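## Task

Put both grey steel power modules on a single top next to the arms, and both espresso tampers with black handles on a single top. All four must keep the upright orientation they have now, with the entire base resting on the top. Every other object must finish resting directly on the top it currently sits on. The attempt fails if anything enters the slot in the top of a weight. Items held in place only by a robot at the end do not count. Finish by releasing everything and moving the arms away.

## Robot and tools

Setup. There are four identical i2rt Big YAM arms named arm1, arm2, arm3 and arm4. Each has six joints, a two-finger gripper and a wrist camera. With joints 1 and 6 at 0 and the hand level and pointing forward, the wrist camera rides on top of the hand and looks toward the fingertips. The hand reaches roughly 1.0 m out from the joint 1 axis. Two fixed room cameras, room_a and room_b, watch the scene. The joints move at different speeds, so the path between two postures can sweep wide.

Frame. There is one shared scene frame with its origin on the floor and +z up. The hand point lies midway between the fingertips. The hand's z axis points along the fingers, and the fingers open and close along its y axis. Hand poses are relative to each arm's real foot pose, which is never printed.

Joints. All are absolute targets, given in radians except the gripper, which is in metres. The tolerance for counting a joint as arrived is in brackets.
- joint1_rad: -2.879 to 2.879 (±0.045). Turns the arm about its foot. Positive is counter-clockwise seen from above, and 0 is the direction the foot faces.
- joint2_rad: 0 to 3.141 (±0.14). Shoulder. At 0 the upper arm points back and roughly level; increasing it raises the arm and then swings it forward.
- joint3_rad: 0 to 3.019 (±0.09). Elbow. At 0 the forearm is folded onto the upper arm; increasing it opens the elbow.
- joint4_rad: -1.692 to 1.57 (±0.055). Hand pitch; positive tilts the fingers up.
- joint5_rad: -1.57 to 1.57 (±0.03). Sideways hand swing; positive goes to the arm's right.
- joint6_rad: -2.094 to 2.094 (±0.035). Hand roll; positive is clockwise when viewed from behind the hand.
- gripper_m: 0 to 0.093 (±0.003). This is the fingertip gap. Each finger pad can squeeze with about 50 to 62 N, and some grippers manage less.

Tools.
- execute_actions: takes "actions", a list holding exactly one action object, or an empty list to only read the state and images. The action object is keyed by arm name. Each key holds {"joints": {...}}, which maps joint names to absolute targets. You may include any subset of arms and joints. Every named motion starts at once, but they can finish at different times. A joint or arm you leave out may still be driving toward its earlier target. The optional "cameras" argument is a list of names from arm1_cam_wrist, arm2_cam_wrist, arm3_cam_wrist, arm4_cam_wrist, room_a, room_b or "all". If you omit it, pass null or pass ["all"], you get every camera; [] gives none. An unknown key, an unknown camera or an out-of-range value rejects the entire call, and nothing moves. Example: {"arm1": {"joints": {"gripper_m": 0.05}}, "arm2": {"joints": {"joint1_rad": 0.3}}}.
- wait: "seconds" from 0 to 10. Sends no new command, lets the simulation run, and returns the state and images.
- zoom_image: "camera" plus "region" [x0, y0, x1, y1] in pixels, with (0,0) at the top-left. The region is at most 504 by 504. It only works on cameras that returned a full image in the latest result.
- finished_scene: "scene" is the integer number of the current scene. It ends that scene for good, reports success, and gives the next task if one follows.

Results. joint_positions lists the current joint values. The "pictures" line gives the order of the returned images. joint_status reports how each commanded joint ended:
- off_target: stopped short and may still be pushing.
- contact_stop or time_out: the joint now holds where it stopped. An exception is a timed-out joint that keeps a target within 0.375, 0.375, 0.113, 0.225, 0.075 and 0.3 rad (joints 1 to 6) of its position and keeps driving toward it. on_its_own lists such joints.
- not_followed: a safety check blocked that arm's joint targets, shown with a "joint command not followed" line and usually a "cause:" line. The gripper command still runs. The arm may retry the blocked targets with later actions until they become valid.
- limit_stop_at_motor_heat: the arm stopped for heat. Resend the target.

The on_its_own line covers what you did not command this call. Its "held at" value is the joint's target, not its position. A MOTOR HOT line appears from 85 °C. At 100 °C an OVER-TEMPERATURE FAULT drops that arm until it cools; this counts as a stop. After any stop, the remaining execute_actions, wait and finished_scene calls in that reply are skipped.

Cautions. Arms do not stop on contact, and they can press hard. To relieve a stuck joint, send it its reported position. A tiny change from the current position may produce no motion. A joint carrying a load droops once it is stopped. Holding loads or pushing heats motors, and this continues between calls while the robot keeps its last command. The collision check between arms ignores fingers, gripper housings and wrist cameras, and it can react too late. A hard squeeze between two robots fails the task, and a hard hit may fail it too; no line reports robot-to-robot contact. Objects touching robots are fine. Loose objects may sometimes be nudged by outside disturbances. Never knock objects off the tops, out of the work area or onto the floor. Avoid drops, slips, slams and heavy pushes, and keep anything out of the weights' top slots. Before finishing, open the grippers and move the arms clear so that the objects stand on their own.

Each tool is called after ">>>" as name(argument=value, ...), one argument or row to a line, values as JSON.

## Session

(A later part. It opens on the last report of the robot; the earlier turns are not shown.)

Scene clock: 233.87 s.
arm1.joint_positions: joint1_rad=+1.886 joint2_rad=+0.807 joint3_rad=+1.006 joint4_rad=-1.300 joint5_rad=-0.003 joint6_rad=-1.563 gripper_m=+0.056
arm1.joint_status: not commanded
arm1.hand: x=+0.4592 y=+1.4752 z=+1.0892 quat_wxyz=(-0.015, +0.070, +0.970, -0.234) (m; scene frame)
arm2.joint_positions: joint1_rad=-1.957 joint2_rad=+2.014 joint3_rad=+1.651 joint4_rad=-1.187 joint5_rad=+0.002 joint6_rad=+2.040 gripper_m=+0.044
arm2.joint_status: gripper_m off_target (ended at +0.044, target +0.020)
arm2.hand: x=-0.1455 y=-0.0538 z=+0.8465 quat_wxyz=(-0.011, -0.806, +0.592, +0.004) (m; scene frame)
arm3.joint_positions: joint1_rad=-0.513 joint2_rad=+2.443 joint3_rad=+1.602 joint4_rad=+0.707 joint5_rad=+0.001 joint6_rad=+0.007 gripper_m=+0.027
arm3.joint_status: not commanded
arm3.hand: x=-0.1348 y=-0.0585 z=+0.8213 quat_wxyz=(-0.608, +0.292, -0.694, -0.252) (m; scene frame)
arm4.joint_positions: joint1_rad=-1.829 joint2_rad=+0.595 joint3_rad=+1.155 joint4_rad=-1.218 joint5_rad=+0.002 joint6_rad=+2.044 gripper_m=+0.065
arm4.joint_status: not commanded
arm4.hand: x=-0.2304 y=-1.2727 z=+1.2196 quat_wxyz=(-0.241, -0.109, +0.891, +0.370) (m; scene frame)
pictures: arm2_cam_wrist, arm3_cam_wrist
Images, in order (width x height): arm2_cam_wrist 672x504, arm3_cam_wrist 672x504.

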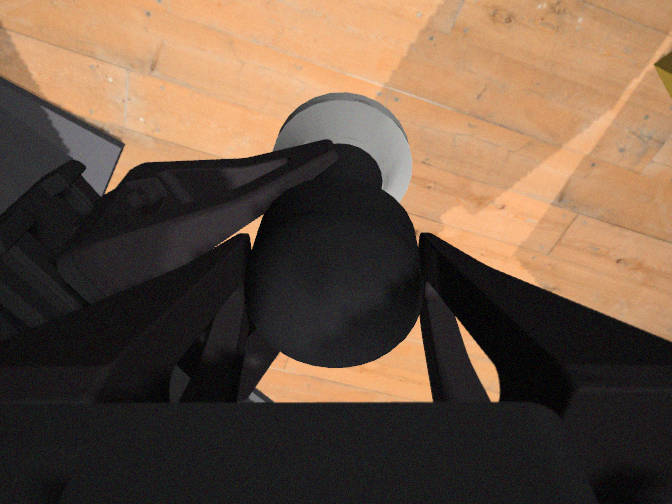

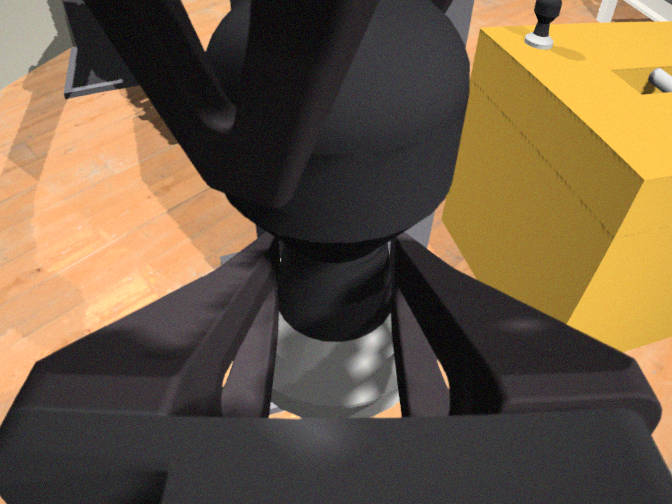

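>>> execute_actions(
  actions=[
    {"arm3":{"joints":{"gripper_m":0.093}}},
  ],
  cameras=[],
)

>>> execute_actions(
  actions=[
    {"arm3":{"joints":{"joint2_rad":2.2,"joint3_rad":1.05,"joint4_rad":0.95}}},
  ],
  cameras=[],
)

>>> execute_actions(
  actions=[
    {"arm2":{"joints":{"joint1_rad":0.06,"joint6_rad":0}},"arm3":{"joints":{"joint2_rad":1.2,"joint3_rad":0.8,"joint4_rad":-0.6}}},
  ],
  cameras=[],
)

>>> execute_actions(
  actions=[
    {"arm2":{"joints":{"joint2_rad":2.25,"joint3_rad":1.52,"joint4_rad":-0.8}}},
  ],
  cameras=["arm2_cam_wrist","room_b"],
)

>>> zoom_image(
  camera="room_b",
  region=[320, 200, 400, 260],
)

Scene clock: 242.53 s.
arm1.joint_positions: joint1_rad=+1.886 joint2_rad=+0.807 joint3_rad=+1.006 joint4_rad=-1.300 joint5_rad=-0.003 joint6_rad=-1.563 gripper_m=+0.056
arm1.joint_status: not commanded
arm1.hand: x=+0.4592 y=+1.4752 z=+1.0892 quat_wxyz=(-0.015, +0.070, +0.970, -0.234) (m; scene frame)
arm2.joint_positions: joint1_rad=-1.957 joint2_rad=+2.017 joint3_rad=+1.642 joint4_rad=-1.187 joint5_rad=+0.002 joint6_rad=+2.040 gripper_m=+0.044
arm2.joint_status: not commanded
arm2.hand: x=-0.1428 y=-0.0512 z=+0.8414 quat_wxyz=(-0.005, -0.806, +0.592, +0.003) (m; scene frame)
arm3.joint_positions: joint1_rad=-0.513 joint2_rad=+2.441 joint3_rad=+1.602 joint4_rad=+0.707 joint5_rad=+0.001 joint6_rad=+0.006 gripper_m=+0.093
arm3.joint_status: all done
arm3.hand: x=-0.1347 y=-0.0584 z=+0.8223 quat_wxyz=(-0.608, +0.292, -0.694, -0.252) (m; scene frame)
arm4.joint_positions: joint1_rad=-1.829 joint2_rad=+0.595 joint3_rad=+1.155 joint4_rad=-1.218 joint5_rad=+0.002 joint6_rad=+2.044 gripper_m=+0.065
arm4.joint_status: not commanded
arm4.hand: x=-0.2304 y=-1.2727 z=+1.2196 quat_wxyz=(-0.241, -0.109, +0.891, +0.370) (m; scene frame)
pictures: none
No camera images: the call's "cameras" was empty. Leave "cameras" out to get every camera's image.

Scene clock: 243.90 s.
arm1.joint_positions: joint1_rad=+1.886 joint2_rad=+0.807 joint3_rad=+1.006 joint4_rad=-1.300 joint5_rad=-0.003 joint6_rad=-1.563 gripper_m=+0.056
arm1.joint_status: not commanded
arm1.hand: x=+0.4592 y=+1.4752 z=+1.0892 quat_wxyz=(-0.015, +0.070, +0.970, -0.234) (m; scene frame)
arm2.joint_positions: joint1_rad=-1.957 joint2_rad=+2.017 joint3_rad=+1.642 joint4_rad=-1.187 joint5_rad=+0.002 joint6_rad=+2.040 gripper_m=+0.044
arm2.joint_status: not commanded
arm2.hand: x=-0.1428 y=-0.0512 z=+0.8414 quat_wxyz=(-0.005, -0.806, +0.592, +0.003) (m; scene frame)
arm3.joint_positions: joint1_rad=-0.513 joint2_rad=+2.203 joint3_rad=+1.037 joint4_rad=+0.939 joint5_rad=+0.001 joint6_rad=+0.006 gripper_m=+0.093
arm3.joint_status: all done
arm3.hand: x=-0.2492 y=-0.1751 z=+0.8060 quat_wxyz=(-0.575, +0.304, -0.722, -0.238) (m; scene frame)
arm4.joint_positions: joint1_rad=-1.829 joint2_rad=+0.595 joint3_rad=+1.155 joint4_rad=-1.218 joint5_rad=+0.002 joint6_rad=+2.044 gripper_m=+0.065
arm4.joint_status: not commanded
arm4.hand: x=-0.2304 y=-1.2727 z=+1.2196 quat_wxyz=(-0.241, -0.109, +0.891, +0.370) (m; scene frame)
pictures: none
No camera images: the call's "cameras" was empty. Leave "cameras" out to get every camera's image.

Scene clock: 246.27 s.
arm1.joint_positions: joint1_rad=+1.886 joint2_rad=+0.807 joint3_rad=+1.006 joint4_rad=-1.300 joint5_rad=-0.003 joint6_rad=-1.563 gripper_m=+0.056
arm1.joint_status: not commanded
arm1.hand: x=+0.4592 y=+1.4752 z=+1.0892 quat_wxyz=(-0.015, +0.070, +0.970, -0.234) (m; scene frame)
arm2.joint_positions: joint1_rad=+0.072 joint2_rad=+2.028 joint3_rad=+1.642 joint4_rad=-1.171 joint5_rad=-0.003 joint6_rad=+0.012 gripper_m=+0.044
arm2.joint_status: all done
arm2.hand: x=+0.8625 y=+0.1677 z=+0.8311 quat_wxyz=(-0.005, -0.175, -0.985, -0.001) (m; scene frame)
arm3.joint_positions: joint1_rad=-0.513 joint2_rad=+1.205 joint3_rad=+0.790 joint4_rad=-0.587 joint5_rad=+0.001 joint6_rad=+0.006 gripper_m=+0.093
arm3.joint_status: all done
arm3.hand: x=-0.4321 y=-0.3583 z=+0.9641 quat_wxyz=(-0.260, +0.370, -0.886, -0.103) (m; scene frame)
arm4.joint_positions: joint1_rad=-1.829 joint2_rad=+0.595 joint3_rad=+1.155 joint4_rad=-1.218 joint5_rad=+0.002 joint6_rad=+2.044 gripper_m=+0.065
arm4.joint_status: not commanded
arm4.hand: x=-0.2304 y=-1.2727 z=+1.2196 quat_wxyz=(-0.241, -0.109, +0.891, +0.370) (m; scene frame)
pictures: none
No camera images: the call's "cameras" was empty. Leave "cameras" out to get every camera's image.

Scene clock: 247.63 s.
arm1.joint_positions: joint1_rad=+1.886 joint2_rad=+0.807 joint3_rad=+1.006 joint4_rad=-1.300 joint5_rad=-0.003 joint6_rad=-1.563 gripper_m=+0.056
arm1.joint_status: not commanded
arm1.hand: x=+0.4592 y=+1.4752 z=+1.0892 quat_wxyz=(-0.015, +0.070, +0.970, -0.234) (m; scene frame)
arm2.joint_positions: joint1_rad=+0.072 joint2_rad=+2.279 joint3_rad=+1.495 joint4_rad=-0.807 joint5_rad=-0.003 joint6_rad=+0.011 gripper_m=+0.044
arm2.joint_status: all done
arm2.hand: x=+0.8412 y=+0.1752 z=+0.6391 quat_wxyz=(+0.012, -0.175, -0.985, -0.004) (m; scene frame)
arm3.joint_positions: joint1_rad=-0.513 joint2_rad=+1.205 joint3_rad=+0.790 joint4_rad=-0.587 joint5_rad=+0.001 joint6_rad=+0.006 gripper_m=+0.093
arm3.joint_status: not commanded
arm3.hand: x=-0.4321 y=-0.3583 z=+0.9641 quat_wxyz=(-0.260, +0.370, -0.886, -0.103) (m; scene frame)
arm4.joint_positions: joint1_rad=-1.829 joint2_rad=+0.595 joint3_rad=+1.155 joint4_rad=-1.218 joint5_rad=+0.002 joint6_rad=+2.044 gripper_m=+0.065
arm4.joint_status: not commanded
arm4.hand: x=-0.2304 y=-1.2727 z=+1.2196 quat_wxyz=(-0.241, -0.109, +0.891, +0.370) (m; scene frame)
pictures: arm2_cam_wrist, room_b
Images, in order (width x height): arm2_cam_wrist 672x504, room_b 672x504.

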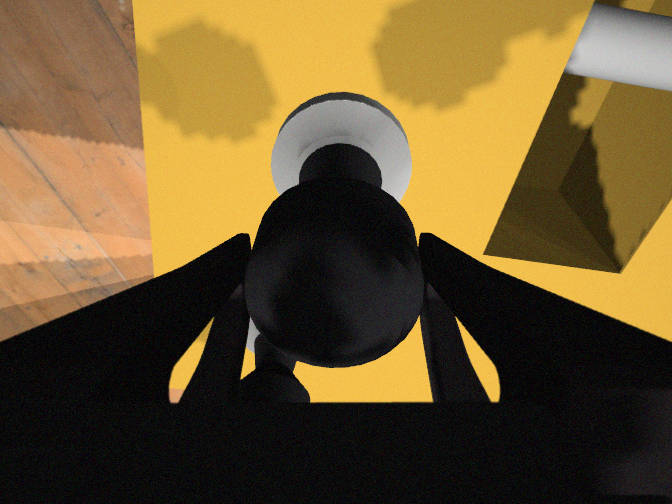

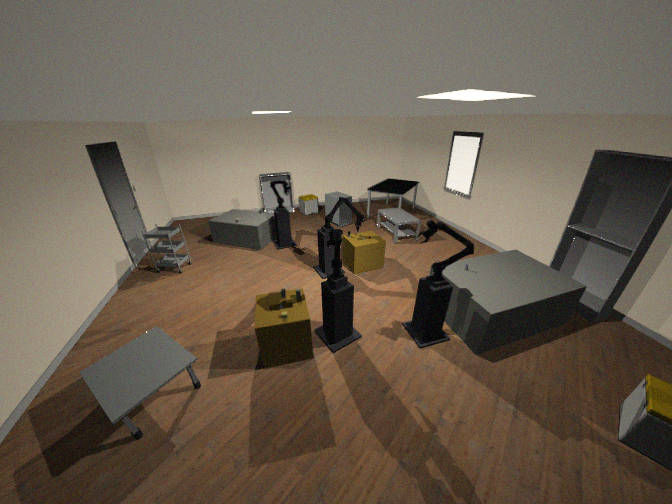

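Region (320, 200, 400, 260) of room_b's 672x504 image, scaled by 6.300, with more detail than that image has; it fills the top 378 rows of this view, and the rest is white.

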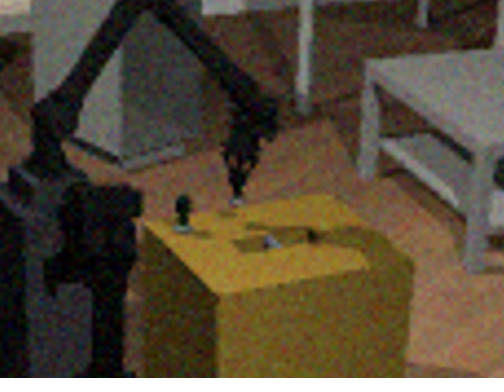

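>>> execute_actions(
  actions=[
    {"arm2":{"joints":{"joint2_rad":2.345,"joint4_rad":-0.69}}},
  ],
  cameras=["arm2_cam_wrist"],
)

Scene clock: 250.87 s.
arm1.joint_positions: joint1_rad=+1.886 joint2_rad=+0.807 joint3_rad=+1.006 joint4_rad=-1.300 joint5_rad=-0.003 joint6_rad=-1.563 gripper_m=+0.056
arm1.joint_status: not commanded
arm1.hand: x=+0.4592 y=+1.4752 z=+1.0892 quat_wxyz=(-0.015, +0.070, +0.970, -0.234) (m; scene frame)
arm2.joint_positions: joint1_rad=+0.072 joint2_rad=+2.381 joint3_rad=+1.495 joint4_rad=-0.698 joint5_rad=-0.003 joint6_rad=+0.011 gripper_m=+0.044
arm2.joint_status: all done
arm2.hand: x=+0.8374 y=+0.1761 z=+0.5818 quat_wxyz=(+0.008, -0.175, -0.985, -0.003) (m; scene frame)
arm3.joint_positions: joint1_rad=-0.513 joint2_rad=+1.205 joint3_rad=+0.790 joint4_rad=-0.587 joint5_rad=+0.001 joint6_rad=+0.006 gripper_m=+0.093
arm3.joint_status: not commanded
arm3.hand: x=-0.4321 y=-0.3583 z=+0.9641 quat_wxyz=(-0.260, +0.370, -0.886, -0.103) (m; scene frame)
arm4.joint_positions: joint1_rad=-1.829 joint2_rad=+0.595 joint3_rad=+1.155 joint4_rad=-1.218 joint5_rad=+0.002 joint6_rad=+2.044 gripper_m=+0.065
arm4.joint_status: not commanded
arm4.hand: x=-0.2304 y=-1.2727 z=+1.2196 quat_wxyz=(-0.241, -0.109, +0.891, +0.370) (m; scene frame)
pictures: arm2_cam_wrist
Images, in order (width x height): arm2_cam_wrist 672x504.

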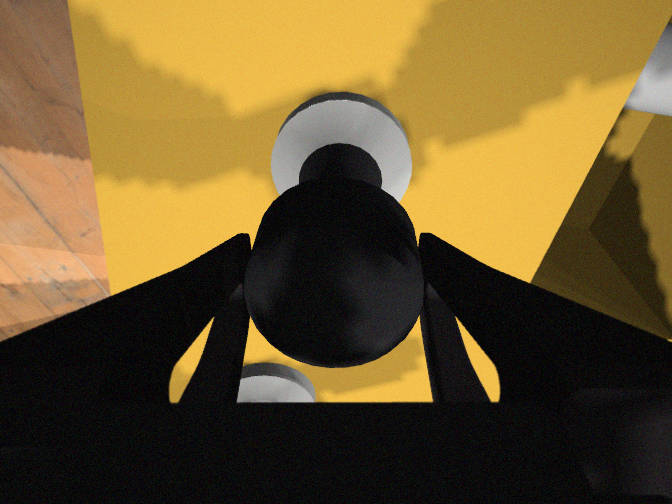

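>>> execute_actions(
  actions=[
    {"arm2":{"joints":{"joint2_rad":2.375,"joint4_rad":-0.67}}},
  ],
  cameras=[],
)

>>> execute_actions(
  actions=[
    {"arm2":{"joints":{"gripper_m":0.093}}},
  ],
  cameras=[],
)

>>> execute_actions(
  actions=[
    {"arm2":{"joints":{"joint2_rad":2.0}}},
  ],
  cameras=["arm2_cam_wrist","room_b"],
)

>>> finished_scene(
  scene=1,
)

Scene clock: 261.20 s.
arm1.joint_positions: joint1_rad=+1.886 joint2_rad=+0.807 joint3_rad=+1.006 joint4_rad=-1.300 joint5_rad=-0.003 joint6_rad=-1.563 gripper_m=+0.056
arm1.joint_status: not commanded
arm1.hand: x=+0.4592 y=+1.4752 z=+1.0892 quat_wxyz=(-0.015, +0.070, +0.970, -0.234) (m; scene frame)
arm2.joint_positions: joint1_rad=+0.072 joint2_rad=+2.382 joint3_rad=+1.495 joint4_rad=-0.682 joint5_rad=-0.003 joint6_rad=+0.011 gripper_m=+0.044
arm2.joint_status: all done
arm2.hand: x=+0.8407 y=+0.1750 z=+0.5809 quat_wxyz=(+0.001, -0.175, -0.985, -0.001) (m; scene frame)
arm3.joint_positions: joint1_rad=-0.513 joint2_rad=+1.205 joint3_rad=+0.790 joint4_rad=-0.587 joint5_rad=+0.001 joint6_rad=+0.006 gripper_m=+0.093
arm3.joint_status: not commanded
arm3.hand: x=-0.4321 y=-0.3583 z=+0.9641 quat_wxyz=(-0.260, +0.370, -0.886, -0.103) (m; scene frame)
arm4.joint_positions: joint1_rad=-1.829 joint2_rad=+0.595 joint3_rad=+1.155 joint4_rad=-1.218 joint5_rad=+0.002 joint6_rad=+2.044 gripper_m=+0.065
arm4.joint_status: not commanded
arm4.hand: x=-0.2304 y=-1.2727 z=+1.2196 quat_wxyz=(-0.241, -0.109, +0.891, +0.370) (m; scene frame)
pictures: none
No camera images: the call's "cameras" was empty. Leave "cameras" out to get every camera's image.

Scene clock: 261.87 s.
arm1.joint_positions: joint1_rad=+1.886 joint2_rad=+0.807 joint3_rad=+1.006 joint4_rad=-1.300 joint5_rad=-0.003 joint6_rad=-1.563 gripper_m=+0.056
arm1.joint_status: not commanded
arm1.hand: x=+0.4592 y=+1.4752 z=+1.0892 quat_wxyz=(-0.015, +0.070, +0.970, -0.234) (m; scene frame)
arm2.joint_positions: joint1_rad=+0.072 joint2_rad=+2.382 joint3_rad=+1.495 joint4_rad=-0.681 joint5_rad=-0.003 joint6_rad=+0.011 gripper_m=+0.093
arm2.joint_status: all done
arm2.hand: x=+0.8410 y=+0.1748 z=+0.5809 quat_wxyz=(+0.000, -0.175, -0.985, -0.001) (m; scene frame)
arm3.joint_positions: joint1_rad=-0.513 joint2_rad=+1.205 joint3_rad=+0.790 joint4_rad=-0.587 joint5_rad=+0.001 joint6_rad=+0.006 gripper_m=+0.093
arm3.joint_status: not commanded
arm3.hand: x=-0.4321 y=-0.3583 z=+0.9641 quat_wxyz=(-0.260, +0.370, -0.886, -0.103) (m; scene frame)
arm4.joint_positions: joint1_rad=-1.829 joint2_rad=+0.595 joint3_rad=+1.155 joint4_rad=-1.218 joint5_rad=+0.002 joint6_rad=+2.044 gripper_m=+0.065
arm4.joint_status: not commanded
arm4.hand: x=-0.2304 y=-1.2727 z=+1.2196 quat_wxyz=(-0.241, -0.109, +0.891, +0.370) (m; scene frame)
pictures: none
No camera images: the call's "cameras" was empty. Leave "cameras" out to get every camera's image.

Scene clock: 263.47 s.
arm1.joint_positions: joint1_rad=+1.886 joint2_rad=+0.807 joint3_rad=+1.006 joint4_rad=-1.300 joint5_rad=-0.003 joint6_rad=-1.563 gripper_m=+0.056
arm1.joint_status: not commanded
arm1.hand: x=+0.4592 y=+1.4752 z=+1.0892 quat_wxyz=(-0.015, +0.070, +0.970, -0.234) (m; scene frame)
arm2.joint_positions: joint1_rad=+0.072 joint2_rad=+2.013 joint3_rad=+1.500 joint4_rad=-0.675 joint5_rad=-0.003 joint6_rad=+0.011 gripper_m=+0.093
arm2.joint_status: all done
arm2.hand: x=+0.9218 y=+0.1463 z=+0.8086 quat_wxyz=(-0.186, -0.171, -0.967, +0.030) (m; scene frame)
arm3.joint_positions: joint1_rad=-0.513 joint2_rad=+1.205 joint3_rad=+0.790 joint4_rad=-0.587 joint5_rad=+0.001 joint6_rad=+0.006 gripper_m=+0.093
arm3.joint_status: not commanded
arm3.hand: x=-0.4321 y=-0.3583 z=+0.9641 quat_wxyz=(-0.260, +0.370, -0.886, -0.103) (m; scene frame)
arm4.joint_positions: joint1_rad=-1.829 joint2_rad=+0.595 joint3_rad=+1.155 joint4_rad=-1.218 joint5_rad=+0.002 joint6_rad=+2.044 gripper_m=+0.065
arm4.joint_status: not commanded
arm4.hand: x=-0.2304 y=-1.2727 z=+1.2196 quat_wxyz=(-0.241, -0.109, +0.891, +0.370) (m; scene frame)
pictures: arm2_cam_wrist, room_b
Images, in order (width x height): arm2_cam_wrist 672x504, room_b 672x504.

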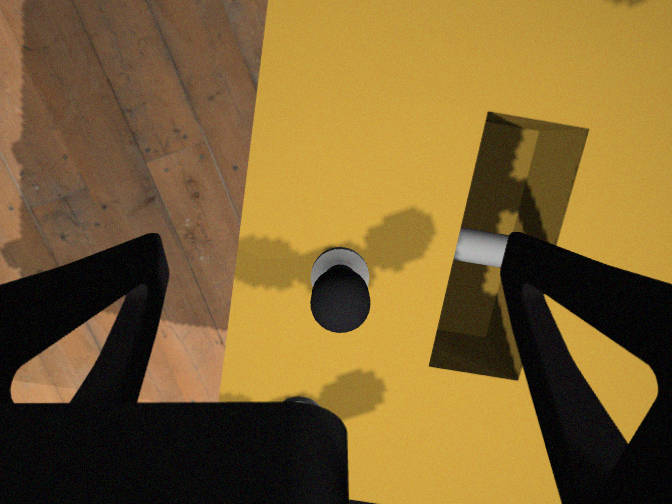

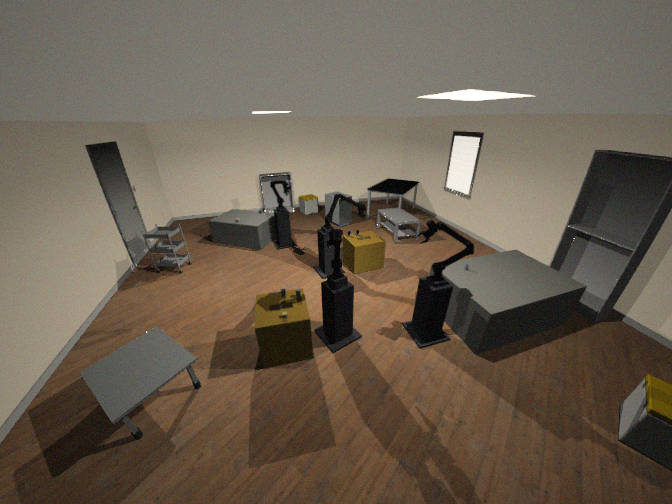

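The scene is finished: the task was done.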